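# Seat the wooden bed rail's near end on the post

## Task

Mount the near end of the wooden bed rail on the short post: both pegs must sit in the two holes in the rail's end face, that end face must be up against the post, and the rail's far end must rest in the bracket. The assembly has to stay put without the robot holding it. Then release the rail and move the grippers away.

## Robot and tools

ROBOT. Two arms, left_arm and right_arm, each ending in a two-finger parallel gripper. The names are only labels; left_arm is mounted on the +y side. Do not let the arms collide or shove each other.

FRAMES. State lines give each gripper's end_effector_position (metres) and end_effector_quat_wxyz in one scene frame: origin on the tabletop midway between the arms, +x out across the table, +z up. Printed positions can be somewhat wrong, worse when the arm reaches far. Each gripper also has its own axes: the fingers extend along its +z and close along its y. The reported point is midway between the pads when shut. Closed fingertips extend about 33 mm past it, open ones about 9 mm, and closing pushes the tips roughly 24 mm further out, so keep that much room above any surface.

execute_actions(actions). actions is a list of actions; each action is a table of 0 to 15 rows, one row per 1/30 s control step, and a short table repeats its final row until 15 steps are used. An empty list just returns state and images. Every row has 18 numbers in [-1, 1], always for both arms: left dx, dy, dz, rx, ry, rz, gripper position, force_limit, speed, then the same nine for the right. dx to rz are an offset, not a pose: measured in that gripper's own axes from its pose measured when the action began (for a call's first action, the pose last reported). Each row is relative to that start, not to the previous row. Scale: 1.0 equals 0.6 m or 180 degrees; rx, ry, rz form a single rotation vector. Every step the commanded pose is clipped to within 70 mm and 16 degrees of the measured one, and after an action the arm stops at most at its last clipped pose, so a long motion needs more actions. The three gripper numbers are absolute settings: position +1 fully open (140 mm), about -0.8 pads touching, -1 close until blocked; force_limit -1 about 14 N, 0 about 60 N, +1 about 107 N (parts up to 40 mm wide); speed -1 about 30 mm/s, 0 about 140, +1 about 250. A zero there is a real command, so to leave a gripper alone resend its previous three values. To keep an arm still, in a reply's first call send the offset back to where it should be, and zeros afterwards.

move(target, speed, stop_force, blocking). target is one 18-number row laid out as above; its pose part is an offset in each gripper's axes from the pose in the latest result that shows one, same scale. Each gripper follows a straight line, the shorter way round for rotation; all paths finish together in 0.5 to 10 s and are cut off at 10 s. speed: top path speed in m/s, 0.002 to 0.5, default 0.25; rotation up to twice that in rad/s. Paths ignore obstacles and the other arm, can lag and overshoot speed, especially with a near-straight arm. Faster contact and targets set deeper past contact press harder; the arms are stiff, so even slight overshoot against something firm can fault. stop_force: 20 to 80 N, one value for both arms, not accepted before the scene has run 0.2 s. An arm's path ends when push against its direction exceeds it for two steps; the gripper then backs up two steps and holds, though force may briefly exceed the value. Use it with very low speed; do not rely on it when the gripper rotates; leave it out when pulling away from something you are pressing. An arm whose target is within 1.5 mm and 0.5 degrees counts as stationary. blocking=false returns after 0.5 s while motion continues (not allowed with stop_force); use wait(0) to check or stop to brake before sending anything else.

wait(seconds): 0 to 10, arms hold their last command; returns early if a running move ends. stop(): brakes a running move; needs room. zoom_image(camera, region): region [x0, y0, x1, y1] in pixels, at most 504 by 504. Cameras: cam_head_left, cam_head_right, cam_high, cam_low (672x504), cam_left_wrist, cam_right_wrist (616x616). show_instructions(): shows the reference image. finished_scene(scene): ends the current scene, given its number; irreversible.

RESULTS. Move results add a move: line with the ending (done, off_target, moving, held, fault, contact) and limits (paced = pose clipped; held = a check blocked some steps, after which the arm may speed up), plus each gripper's distance from its target. Hand target lines show where the controller is driving each gripper. pose unreachable means the clearance check altered or blocked that arm's command. Action results list step readings; HELD marks steps partly held back. object_status: 0 moving, 1 blocked while opening, 2 blocked while closing (a grip), 3 reached position or pads met. position_measured is in counts, 3 open to 230 closed. Flange force is an estimated outside force including held weight, noisy, or no reading.

GRIPPING. Close with position -1 and confirm status 2. To squeeze harder raise force_limit and switch position between -1 and -0.98.

AVOID. Torque at a joint's load limit (144 N m for waist, shoulder, elbow; 36 for forearm roll, wrist pitch, wrist roll, load included) or 150 N of outside force stops that arm for 10 s; MOTOR HOT warns of overheating before an OVER-TEMPERATURE FAULT. Expect occasional tugs on held parts. Never knock anything off the table, drop, slam or push hard.

Each tool is called after "Call:" by a JSON object that holds its "fn" and its "kwargs", one argument or row to a line.

Reference images:

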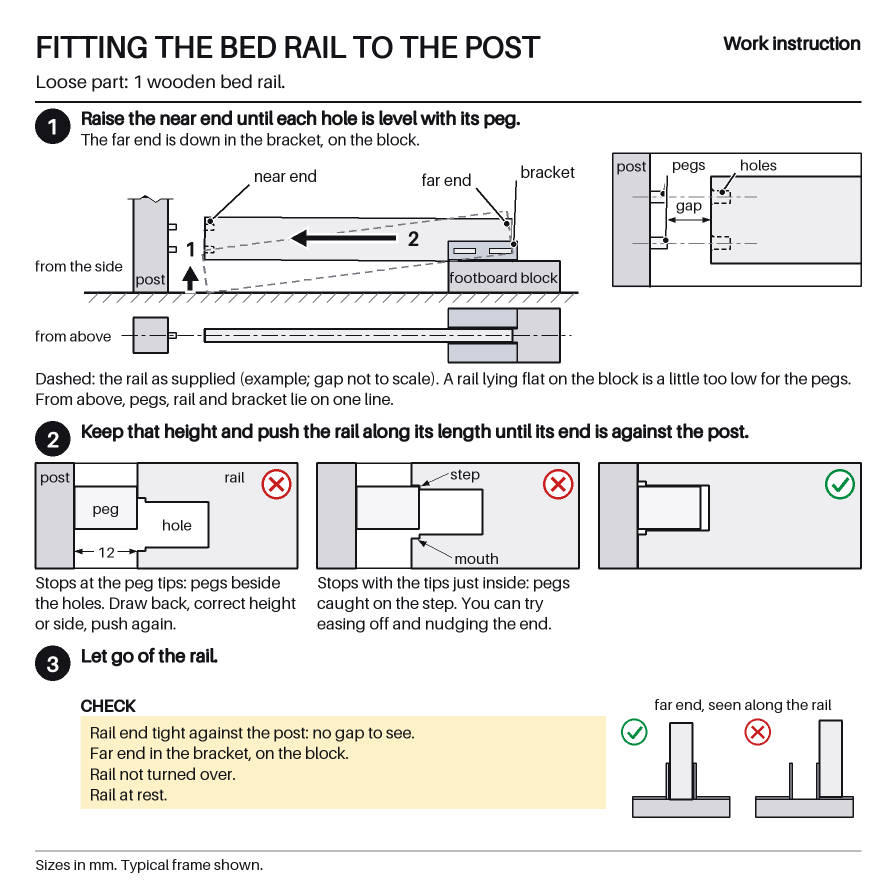

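## Session

I'll start by looking at the current state of the scene.

Call:
{"fn": "execute_actions", "kwargs": {
  "actions": []
}}

Scene clock: 0.00 s.
left_arm: end_effector_position=(+0.3661, +0.5548, +0.2165) position_measured=3 object_status=3 end_effector_quat_wxyz=(-0.119, +0.619, -0.741, -0.231) | right_arm: end_effector_position=(+0.1886, -0.5079, +0.1236) position_measured=3 object_status=3 end_effector_quat_wxyz=(-0.355, +0.202, +0.907, +0.107)
Joint positions: left_arm=[ 0.228 -0.015 -0.027 -0.522 -1.619 -0.289] | right_arm=[-0.01   0.043 -0.404 -0.229 -1.85  -1.798]
Joint velocities: left_arm=[-0.    -0.     0.     0.     0.001  0.   ] | right_arm=[-0.     0.    -0.001  0.002 -0.     0.001]
Flange force (N, the push that the arm receives, along the gripper's own x y z axes): no reading
Hand target (left_arm): +0.366, +0.555, +0.216; +0.119, -0.619, +0.741, +0.231
Hand target (right_arm): +0.189, -0.508, +0.124; -0.355, +0.202, +0.907, +0.107

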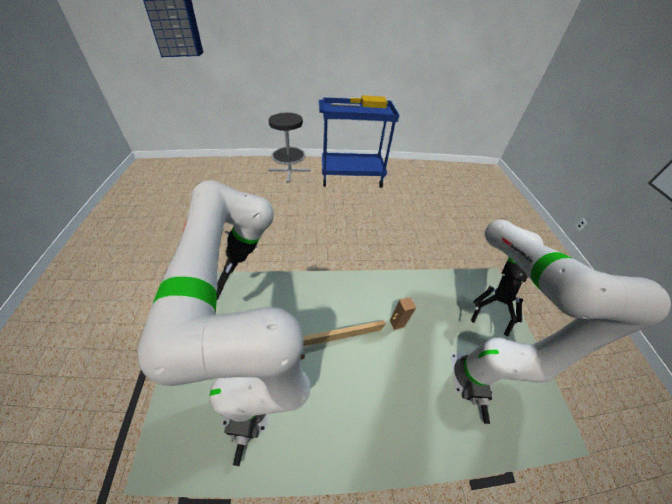

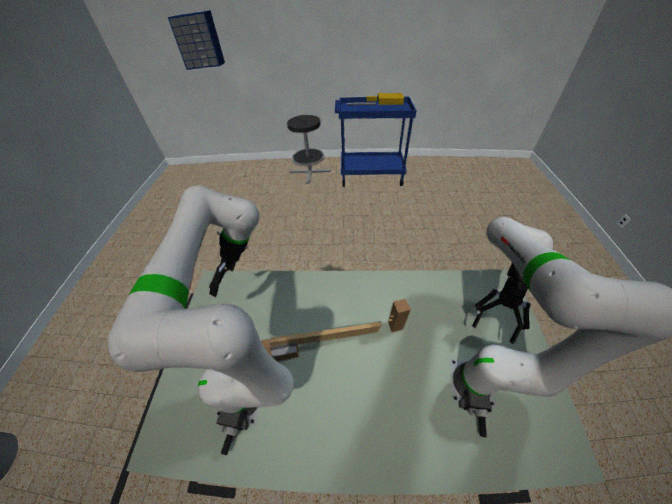

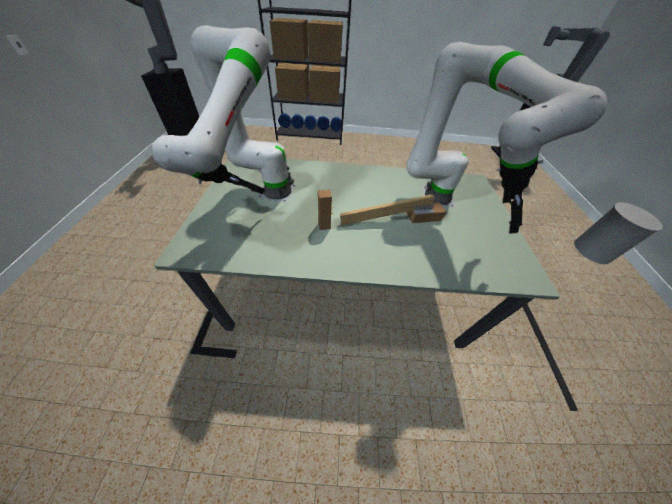

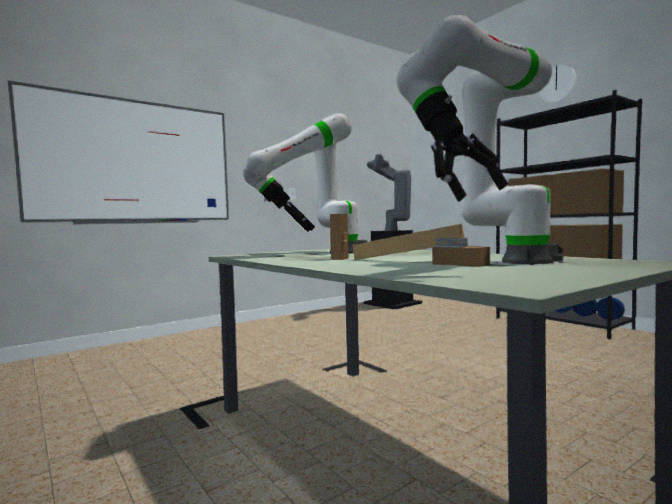

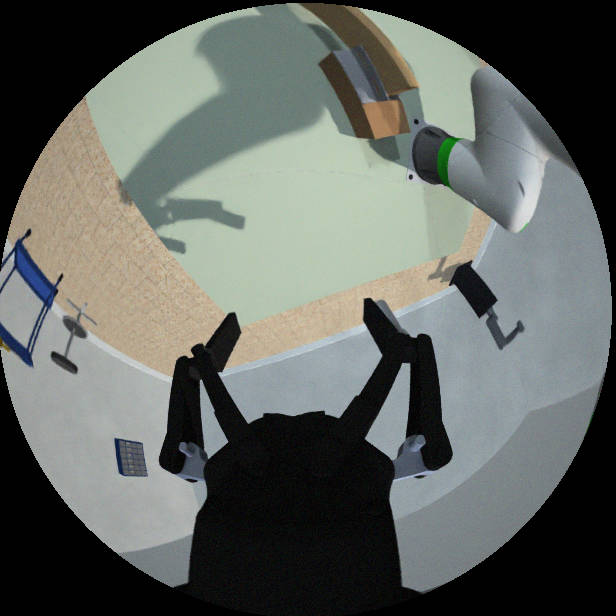

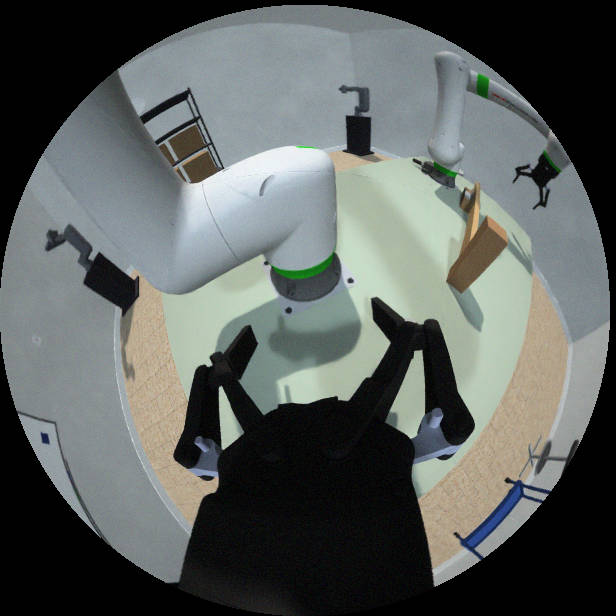

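Call:
{"fn": "zoom_image", "kwargs": {
  "camera": "cam_head_right",
  "region": [240, 280, 440, 380]
}}

Call:
{"fn": "zoom_image", "kwargs": {
  "camera": "cam_high",
  "region": [290, 170, 470, 250]
}}

Call:
{"fn": "zoom_image", "kwargs": {
  "camera": "cam_low",
  "region": [310, 195, 510, 285]
}}

Call:
{"fn": "zoom_image", "kwargs": {
  "camera": "cam_left_wrist",
  "region": [270, 0, 470, 160]
}}

Region (240, 280, 440, 380) of cam_head_right's 672x504 image, scaled by 2.520, with more detail than that image has.

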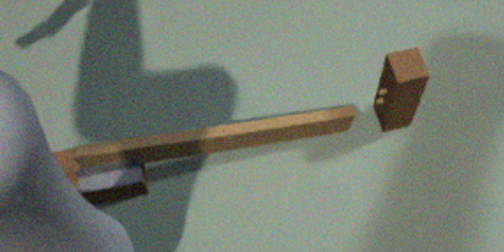

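Region (290, 170, 470, 250) of cam_high's 672x504 image, scaled by 2.800, with more detail than that image has.

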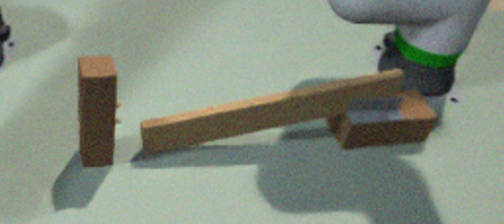

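Region (310, 195, 510, 285) of cam_low's 672x504 image, scaled by 2.520, with more detail than that image has; it fills the top 227 rows of this view, and the rest is white.

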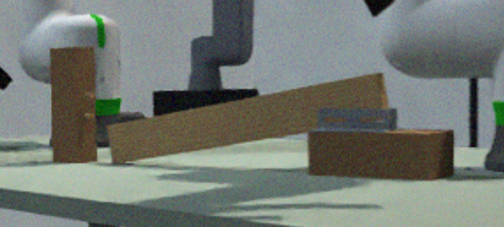

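Region (270, 0, 470, 160) of cam_left_wrist's 616x616 image, scaled by 2.520, with more detail than that image has; it fills the top 403 rows of this view, and the rest is white.

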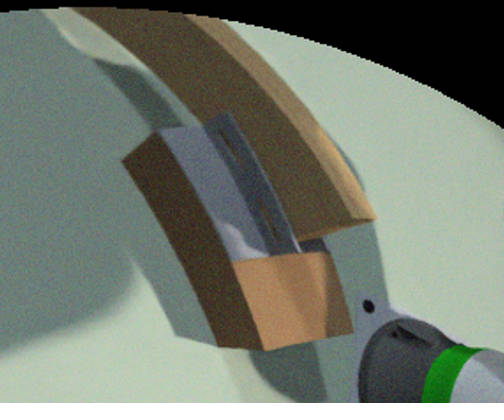

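Call:
{"fn": "zoom_image", "kwargs": {
  "camera": "cam_low",
  "region": [325, 208, 385, 268]
}}

Call:
{"fn": "zoom_image", "kwargs": {
  "camera": "cam_right_wrist",
  "region": [420, 170, 540, 310]
}}

Call:
{"fn": "zoom_image", "kwargs": {
  "camera": "cam_high",
  "region": [310, 183, 370, 238]
}}

Region (325, 208, 385, 268) of cam_low's 672x504 image, scaled by 8.400, with more detail than that image has.

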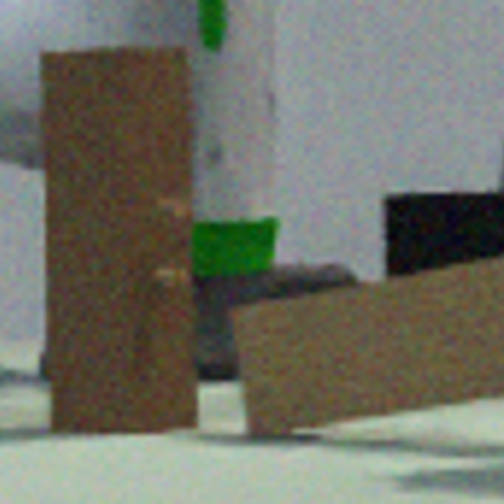

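Region (420, 170, 540, 310) of cam_right_wrist's 616x616 image, scaled by 3.600, with more detail than that image has; it fills the left 432 columns of this view, and the rest is white.

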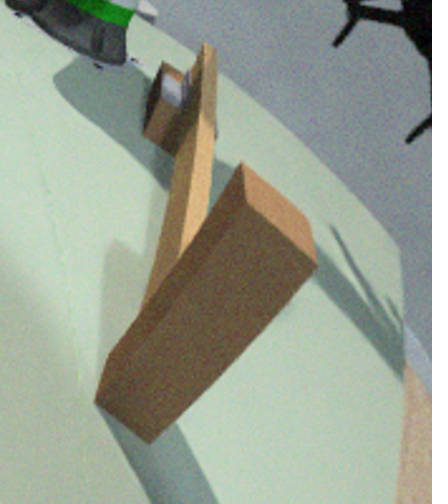

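Region (310, 183, 370, 238) of cam_high's 672x504 image, scaled by 8.400, with more detail than that image has; it fills the top 462 rows of this view, and the rest is white.

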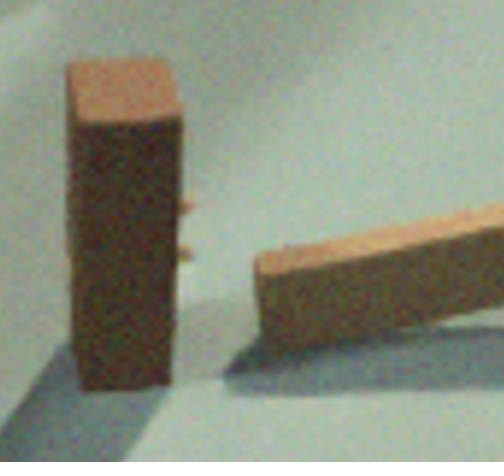

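Call:
{"fn": "move", "kwargs": {
  "target": [0.8132, 0.1042, -0.3798, 0.0343, 0.1648, -0.1207, 0.2, 0, 0, -0.0945, 0.4365, -0.0505, 0.349, 0.036, 0.381, -1, 0, 0],
  "speed": 0.4
}}

Scene clock: 7.43 s.
left_arm: end_effector_position=(+0.2300, +0.0310, +0.1993) position_measured=104 object_status=3 end_effector_quat_wxyz=(-0.001, +0.777, -0.629, -0.000) | right_arm: end_effector_position=(+0.3612, -0.3000, +0.1203) position_measured=233 object_status=3 end_effector_quat_wxyz=(-0.447, +0.444, +0.550, -0.549)
Joint positions: left_arm=[-0.627  0.113  0.028 -0.001 -1.487  0.964] | right_arm=[ 0.642  1.037  0.489 -0.463 -2.544 -3.53 ]
Joint velocities: left_arm=[-0.001  0.     0.     0.     0.001  0.001] | right_arm=[-0.001  0.001  0.002 -0.    -0.    -0.003]
Flange force (N, the push that the arm receives, along the gripper's own x y z axes): left_arm=[2.4 -0.1 -1.0] | right_arm=[-0.2 5.3 -14.2]
Hand target (left_arm): +0.230, +0.031, +0.199; -0.001, +0.777, -0.629, -0.000
Hand target (right_arm): +0.361, -0.300, +0.120; -0.447, +0.444, +0.549, -0.549
Off the commanded pose (left_arm): 0.001 m, 0 deg.
Off the commanded pose (right_arm): 0.001 m, 0 deg.
move: done

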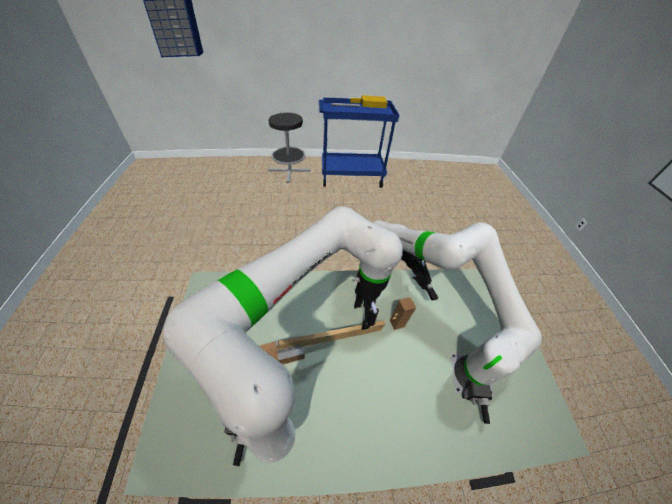

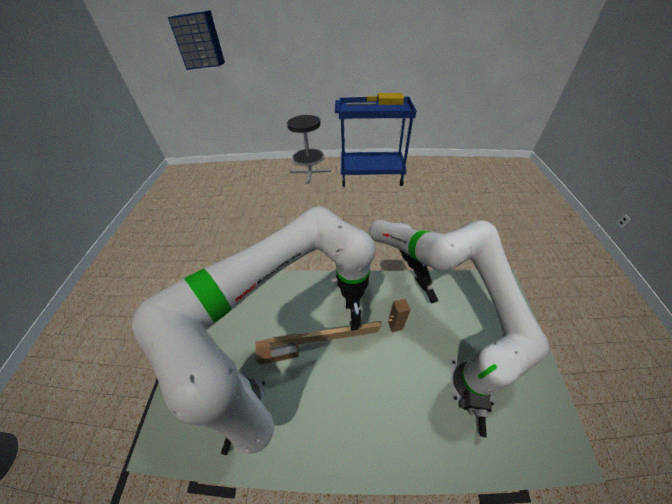

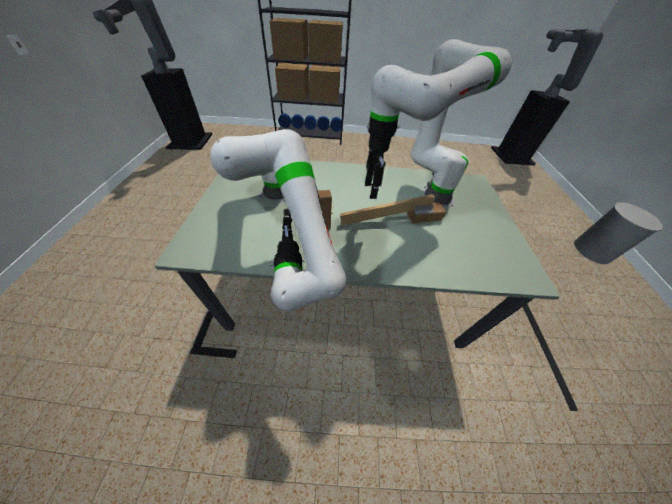

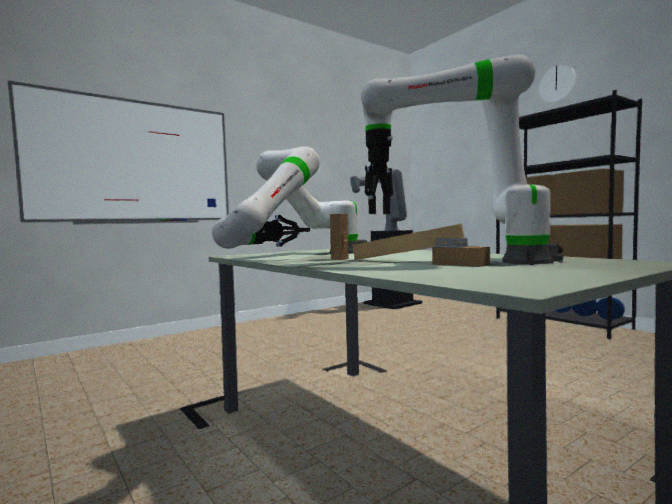

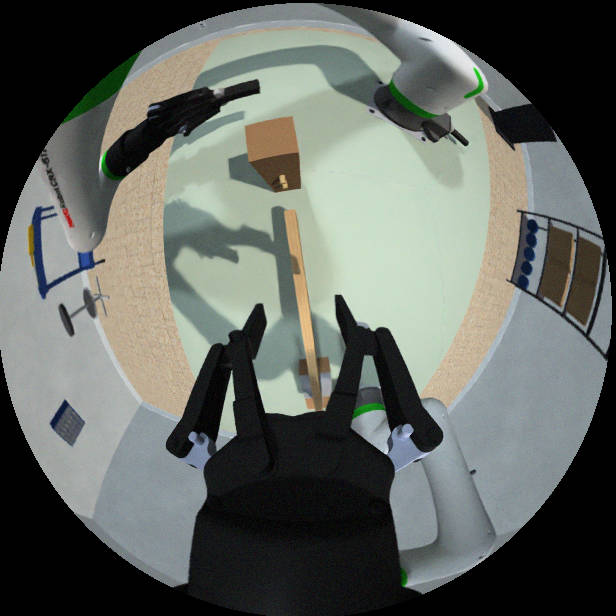

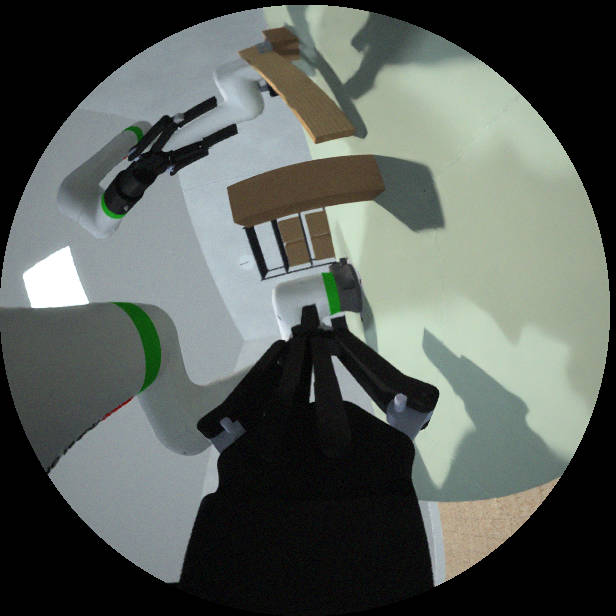

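Call:
{"fn": "zoom_image", "kwargs": {
  "camera": "cam_left_wrist",
  "region": [200, 100, 400, 430]
}}

Call:
{"fn": "zoom_image", "kwargs": {
  "camera": "cam_right_wrist",
  "region": [220, 90, 400, 230]
}}

Region (200, 100, 400, 430) of cam_left_wrist's 616x616 image, scaled by 1.527, with more detail than that image has; it fills the left 305 columns of this view, and the rest is white.

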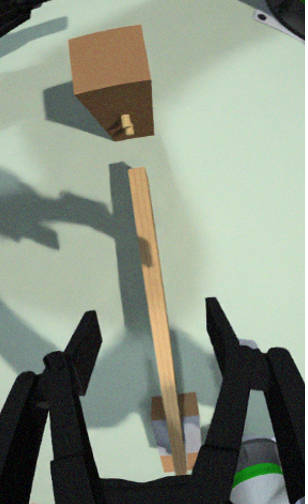

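Region (220, 90, 400, 230) of cam_right_wrist's 616x616 image, scaled by 2.800, with more detail than that image has.

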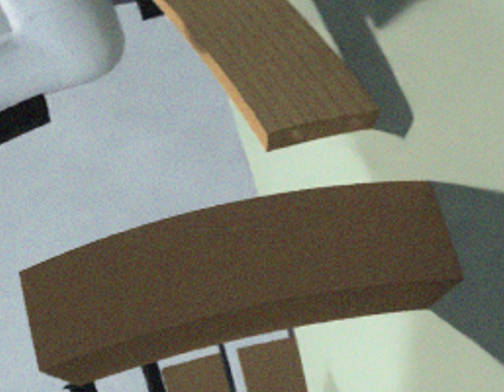

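Call:
{"fn": "zoom_image", "kwargs": {
  "camera": "cam_right_wrist",
  "region": [300, 110, 370, 160]
}}

Call:
{"fn": "zoom_image", "kwargs": {
  "camera": "cam_left_wrist",
  "region": [250, 150, 330, 240]
}}

Call:
{"fn": "zoom_image", "kwargs": {
  "camera": "cam_left_wrist",
  "region": [280, 340, 350, 420]
}}

Region (300, 110, 370, 160) of cam_right_wrist's 616x616 image, scaled by 7.200, with more detail than that image has; it fills the top 360 rows of this view, and the rest is white.

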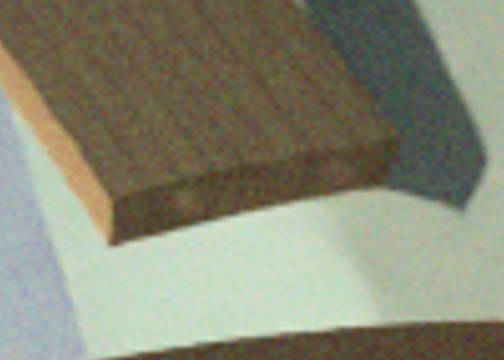

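Region (250, 150, 330, 240) of cam_left_wrist's 616x616 image, scaled by 5.600, with more detail than that image has.

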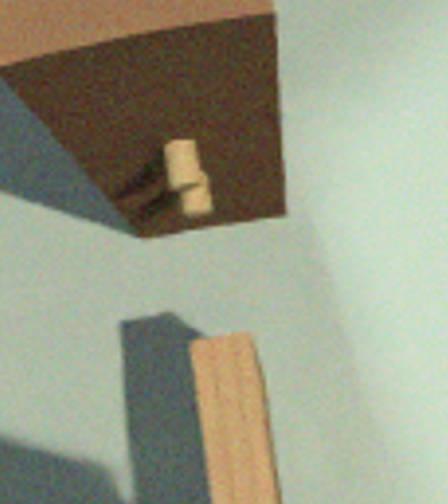

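Region (280, 340, 350, 420) of cam_left_wrist's 616x616 image, scaled by 6.300, with more detail than that image has; it fills the left 441 columns of this view, and the rest is white.

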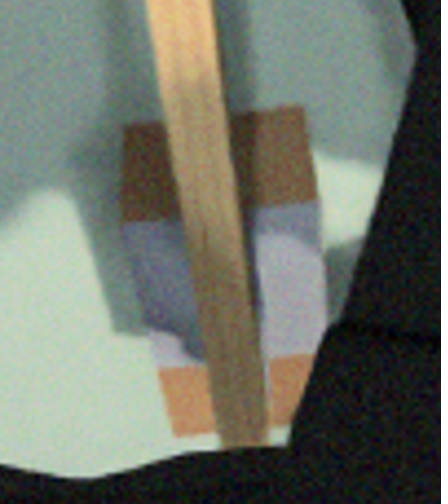

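Call:
{"fn": "move", "kwargs": {
  "target": [0.0383, -0.005, 0.2422, 0, -0.0556, 0, -0.03, 0, 0, 0.0827, 0.034, 0.07, 0, -0.111, 0, -1, 0, 0],
  "speed": 0.2
}}

Scene clock: 13.17 s.
left_arm: end_effector_position=(+0.2379, +0.0096, +0.0541) position_measured=132 object_status=3 end_effector_quat_wxyz=(-0.056, +0.775, -0.626, -0.068) | right_arm: end_effector_position=(+0.3101, -0.2602, +0.1003) position_measured=233 object_status=3 end_effector_quat_wxyz=(-0.345, +0.342, +0.619, -0.618)
Joint positions: left_arm=[-0.71   0.397  0.048 -0.09  -1.375  1.072] | right_arm=[ 0.924  1.025  0.353 -0.296 -2.448 -3.368]
Joint velocities: left_arm=[ 0.     0.001  0.    -0.001  0.     0.001] | right_arm=[ 0.001 -0.    -0.002  0.    -0.    -0.001]
Flange force (N, the push that the arm receives, along the gripper's own x y z axes): left_arm=[-2.6 -0.8 -0.5] | right_arm=[2.7 3.8 -12.3]
Hand target (left_arm): +0.238, +0.010, +0.054; -0.056, +0.775, -0.626, -0.068
Hand target (right_arm): +0.310, -0.260, +0.100; -0.344, +0.342, +0.619, -0.618
Off the commanded pose (left_arm): 0.000 m, 0 deg.
Off the commanded pose (right_arm): 0.000 m, 0 deg.
move: done

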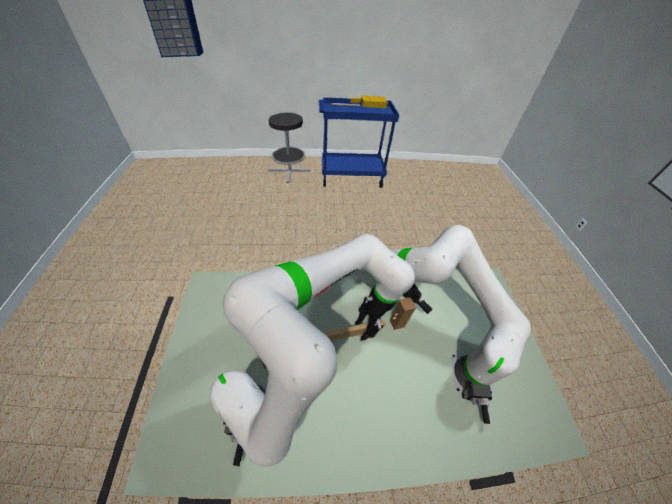

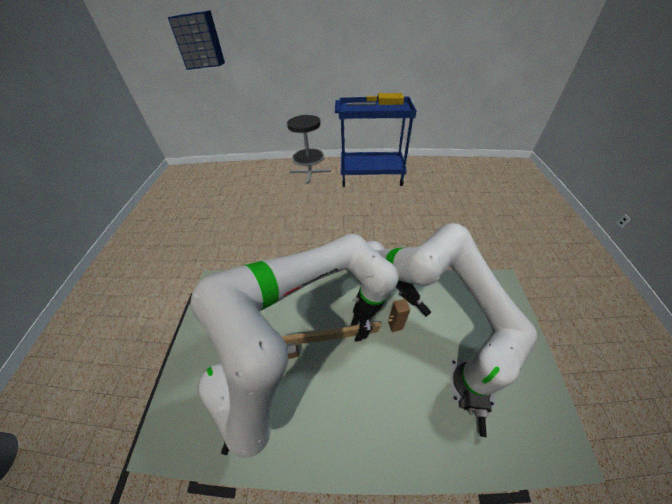

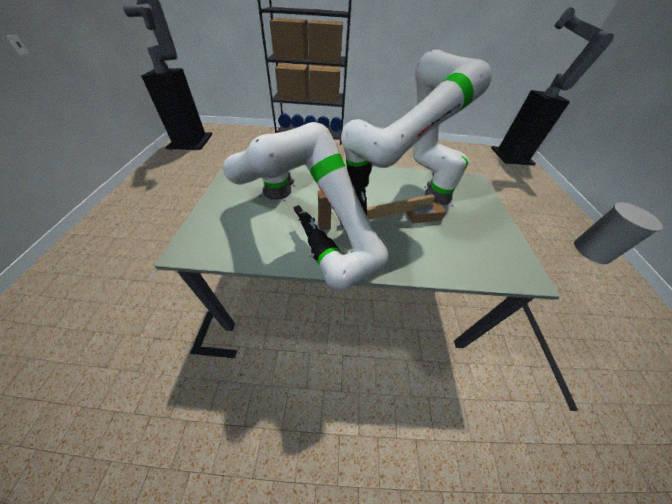

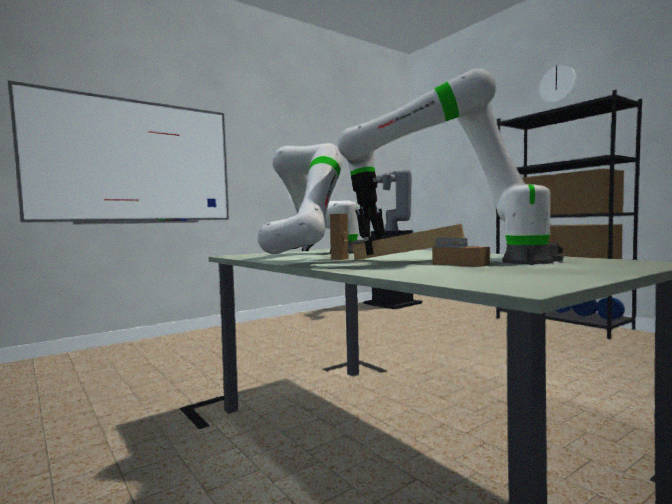

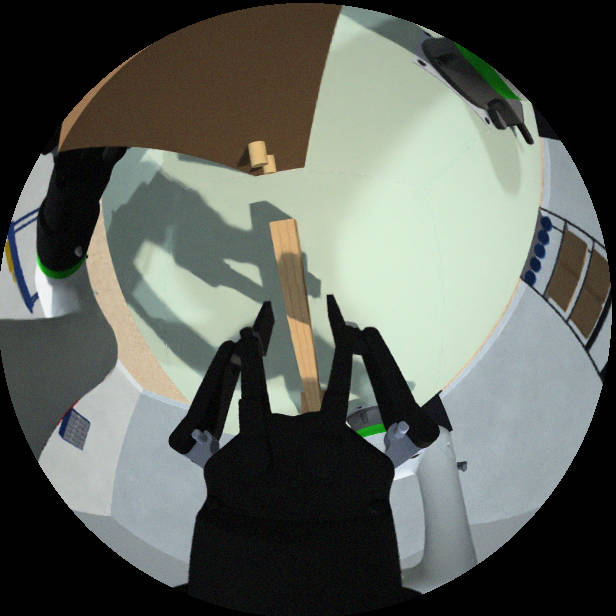

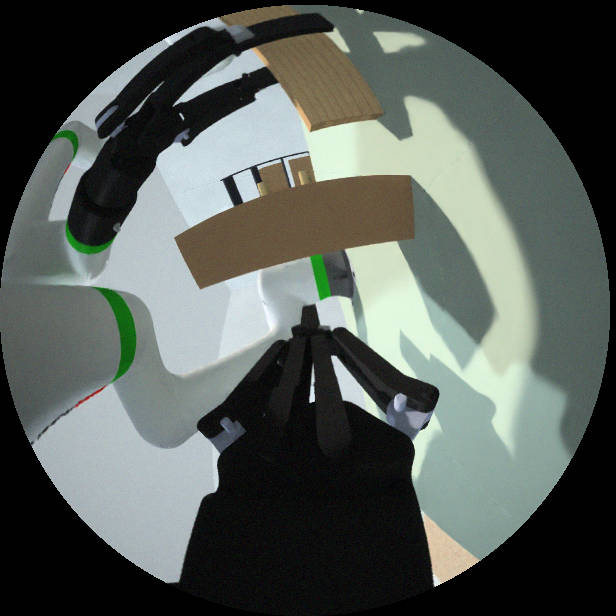

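Call:
{"fn": "zoom_image", "kwargs": {
  "camera": "cam_right_wrist",
  "region": [230, 90, 400, 220]
}}

Call:
{"fn": "zoom_image", "kwargs": {
  "camera": "cam_left_wrist",
  "region": [220, 200, 380, 420]
}}

Call:
{"fn": "zoom_image", "kwargs": {
  "camera": "cam_low",
  "region": [320, 190, 420, 270]
}}

Region (230, 90, 400, 220) of cam_right_wrist's 616x616 image, scaled by 2.965, with more detail than that image has; it fills the top 385 rows of this view, and the rest is white.

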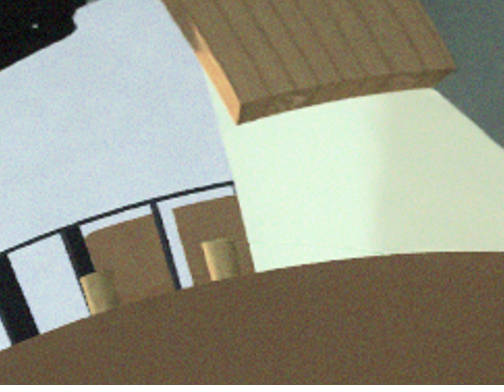

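Region (220, 200, 380, 420) of cam_left_wrist's 616x616 image, scaled by 2.291, with more detail than that image has; it fills the left 367 columns of this view, and the rest is white.

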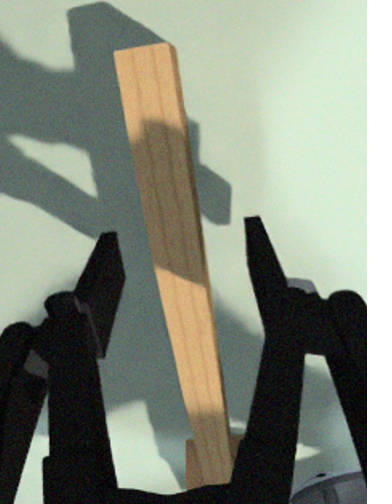

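Region (320, 190, 420, 270) of cam_low's 672x504 image, scaled by 5.040, with more detail than that image has; it fills the top 403 rows of this view, and the rest is white.

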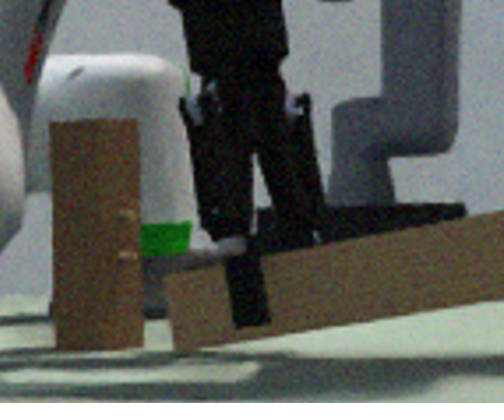

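Call:
{"fn": "execute_actions", "kwargs": {
  "actions": [
    [[0,0,0,0,0,0,-1,0.8,-0.4, 0,0,0,0,0,0,-1,0,0]]
  ]
}}

Scene clock: 15.60 s.
left_arm: end_effector_position=(+0.2379, +0.0096, +0.0541) position_measured=203 object_status=0 end_effector_quat_wxyz=(-0.056, +0.775, -0.626, -0.068) | right_arm: end_effector_position=(+0.3101, -0.2602, +0.1003) position_measured=233 object_status=3 end_effector_quat_wxyz=(-0.344, +0.342, +0.619, -0.618)
Joint positions: left_arm=[-0.71   0.397  0.048 -0.09  -1.375  1.072] | right_arm=[ 0.924  1.025  0.353 -0.296 -2.448 -3.368]
Joint velocities: left_arm=[-0.    -0.002  0.    -0.    -0.001  0.005] | right_arm=[-0.001  0.    -0.001  0.001  0.     0.   ]
Flange force (N, the push that the arm receives, along the gripper's own x y z axes): left_arm=[-0.4 3.0 -5.5] | right_arm=[-0.9 3.8 -6.5]
Hand target (left_arm): +0.238, +0.010, +0.054; -0.056, +0.775, -0.626, -0.068
Hand target (right_arm): +0.310, -0.260, +0.100; -0.345, +0.342, +0.619, -0.618
Off the commanded pose (left_arm): 0.000 m, 0 deg.
Off the commanded pose (right_arm): 0.000 m, 0 deg.
Step readings (end_effector_position):
0: left_arm (+0.2379, +0.0096, +0.0541) | right_arm (+0.3101, -0.2602, +0.1003)
1: left_arm (+0.2379, +0.0096, +0.0541) | right_arm (+0.3101, -0.2602, +0.1003)
2: left_arm (+0.2379, +0.0096, +0.0541) | right_arm (+0.3101, -0.2602, +0.1003)
4: left_arm (+0.2379, +0.0096, +0.0541) | right_arm (+0.3101, -0.2602, +0.1003)
8: left_arm (+0.2379, +0.0096, +0.0541) | right_arm (+0.3101, -0.2602, +0.1003)
15: end_effector_position above

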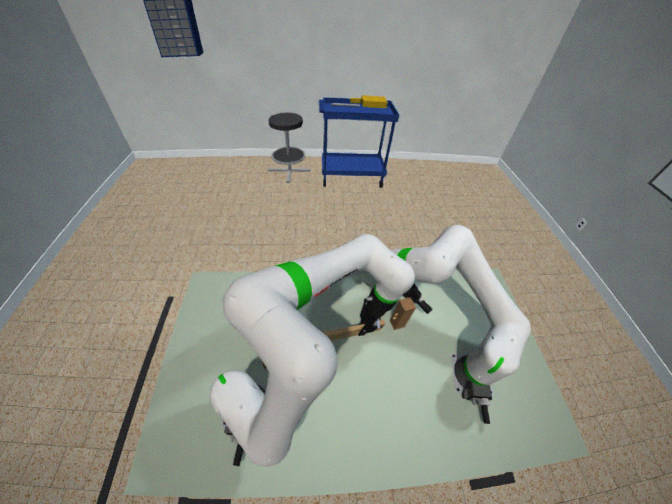

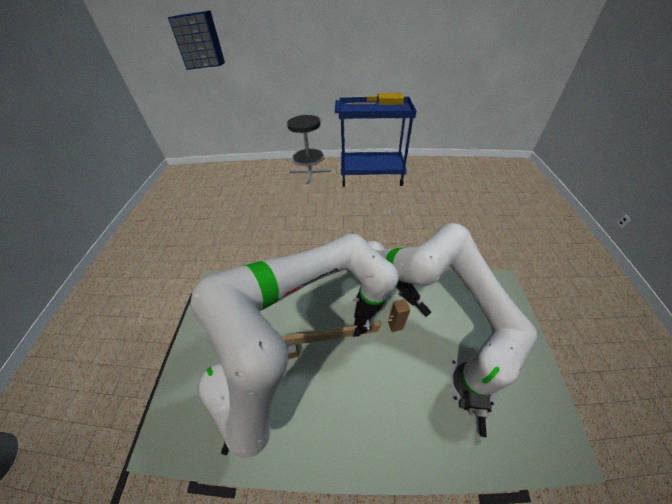

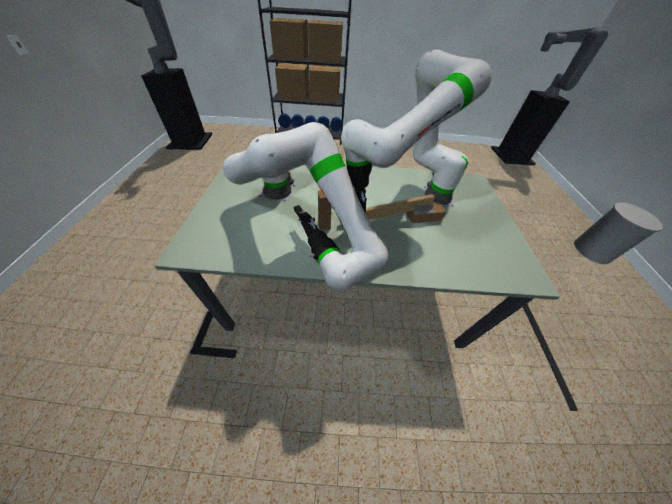

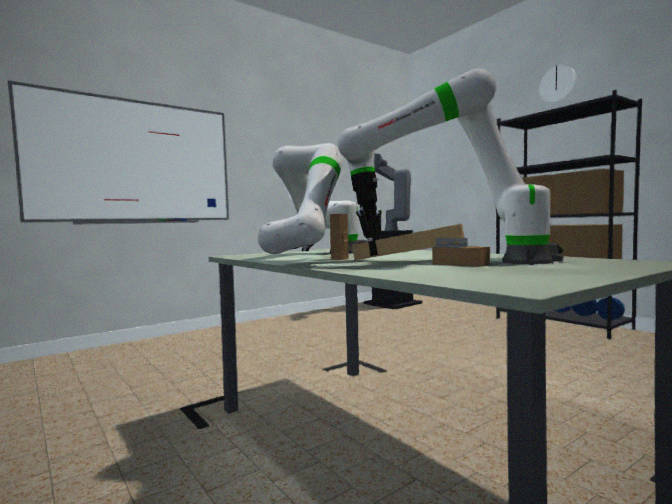

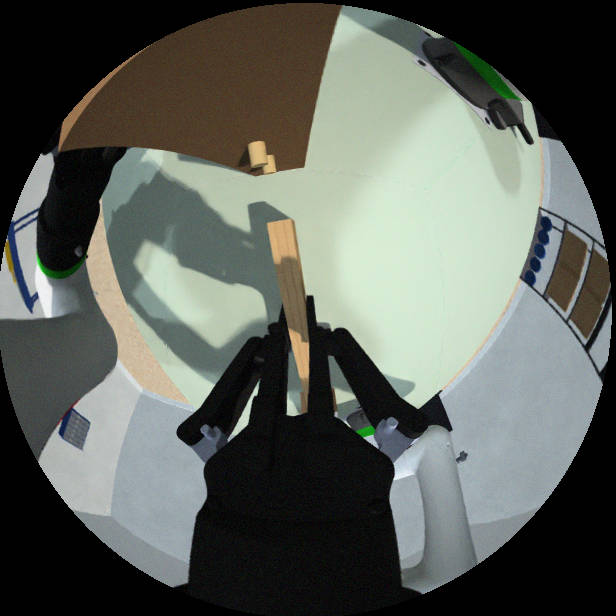

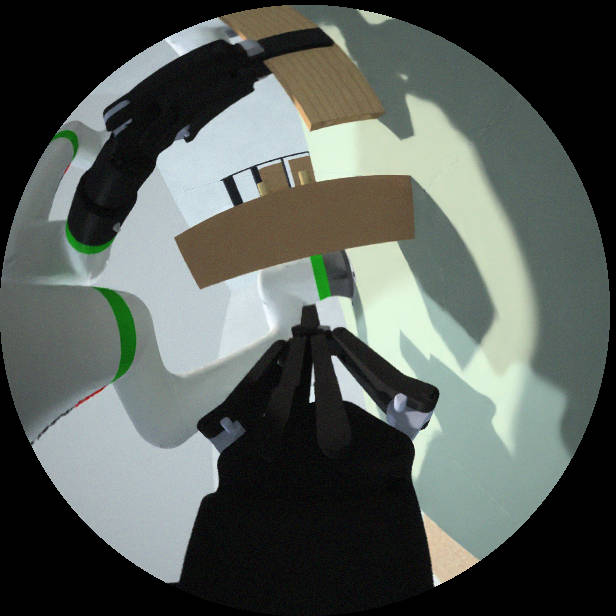

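Call:
{"fn": "zoom_image", "kwargs": {
  "camera": "cam_right_wrist",
  "region": [210, 0, 400, 140]
}}

Call:
{"fn": "zoom_image", "kwargs": {
  "camera": "cam_low",
  "region": [320, 200, 500, 275]
}}

Call:
{"fn": "zoom_image", "kwargs": {
  "camera": "cam_left_wrist",
  "region": [220, 200, 380, 420]
}}

Region (210, 0, 400, 140) of cam_right_wrist's 616x616 image, scaled by 2.653, with more detail than that image has; it fills the top 371 rows of this view, and the rest is white.

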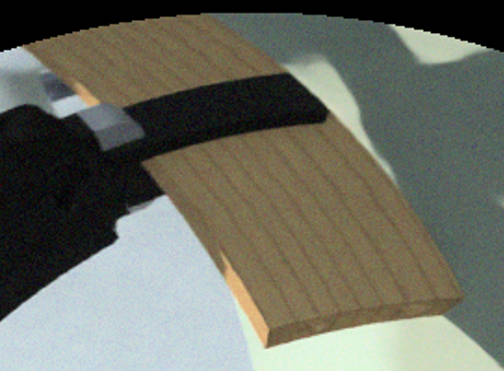

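Region (320, 200, 500, 275) of cam_low's 672x504 image, scaled by 2.800, with more detail than that image has; it fills the top 210 rows of this view, and the rest is white.

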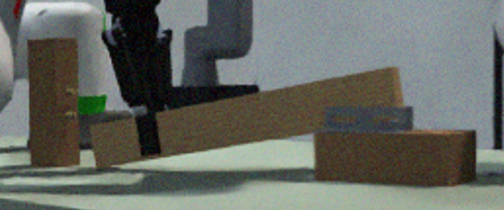

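Region (220, 200, 380, 420) of cam_left_wrist's 616x616 image, scaled by 2.291, with more detail than that image has; it fills the left 367 columns of this view, and the rest is white.

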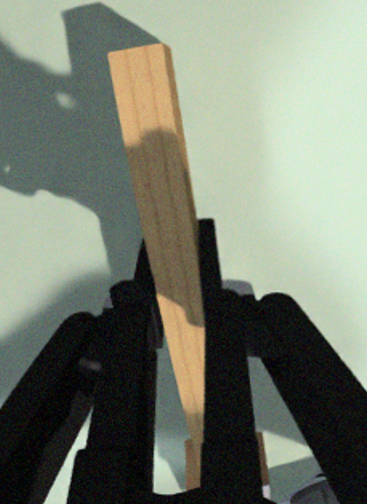

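Call:
{"fn": "move", "kwargs": {
  "target": [0.0207, 0, -0.0747, 0, 0.0528, 0, -1, 0.8, -0.4, 0, 0, 0, 0, 0, 0, -1, 0, 0],
  "speed": 0.07
}}

Scene clock: 17.93 s.
left_arm: end_effector_position=(+0.2420, -0.0101, +0.0960) position_measured=207 object_status=2 end_effector_quat_wxyz=(-0.004, +0.778, -0.629, -0.004) | right_arm: end_effector_position=(+0.3101, -0.2602, +0.1003) position_measured=233 object_status=3 end_effector_quat_wxyz=(-0.344, +0.342, +0.619, -0.618)
Joint positions: left_arm=[-0.672  0.271 -0.028 -0.007 -1.28   1.012] | right_arm=[ 0.924  1.025  0.353 -0.296 -2.448 -3.368]
Joint velocities: left_arm=[ 0.    -0.    -0.001  0.     0.    -0.001] | right_arm=[ 0.    -0.001 -0.    -0.     0.001 -0.   ]
Flange force (N, the push that the arm receives, along the gripper's own x y z axes): left_arm=[-5.2 6.8 -0.3] | right_arm=[-0.3 3.2 -5.6]
Hand target (left_arm): +0.242, -0.010, +0.096; -0.004, +0.778, -0.629, -0.004
Hand target (right_arm): +0.310, -0.260, +0.100; -0.344, +0.342, +0.619, -0.618
Off the commanded pose (left_arm): 0.000 m, 0 deg.
Off the commanded pose (right_arm): 0.000 m, 0 deg.
move: done

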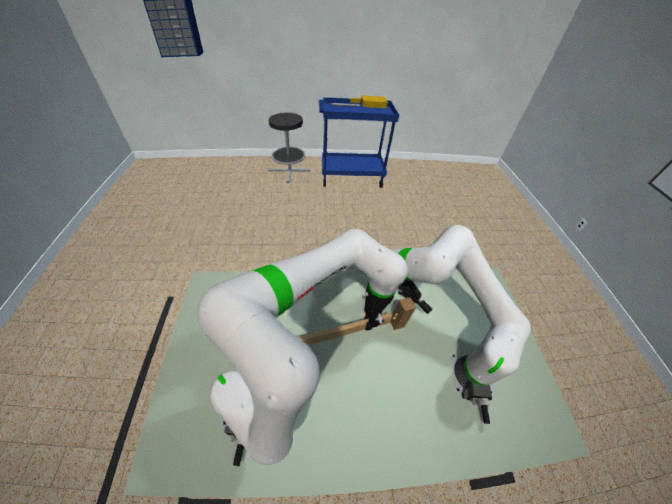

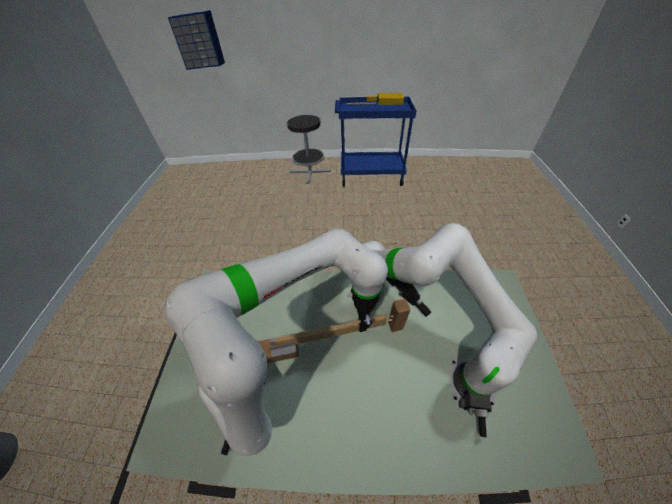

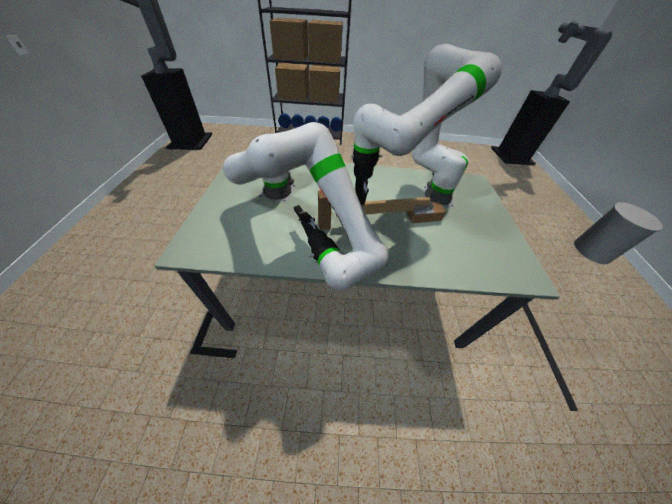

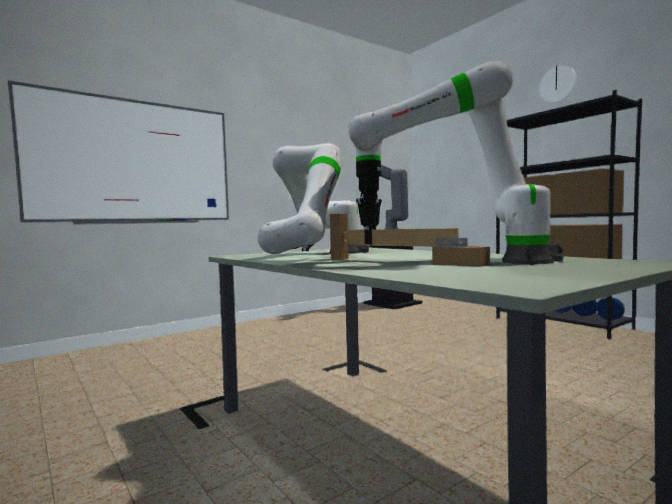

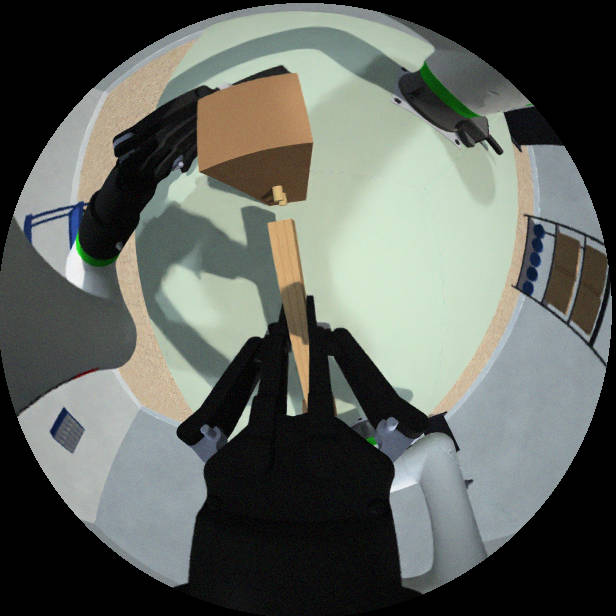

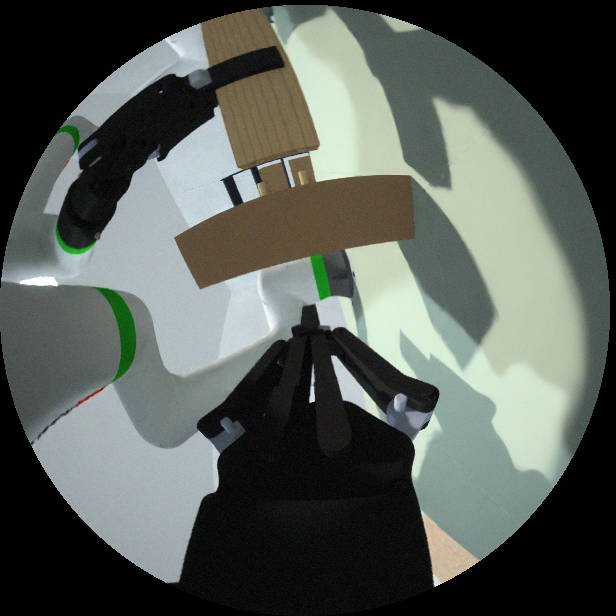

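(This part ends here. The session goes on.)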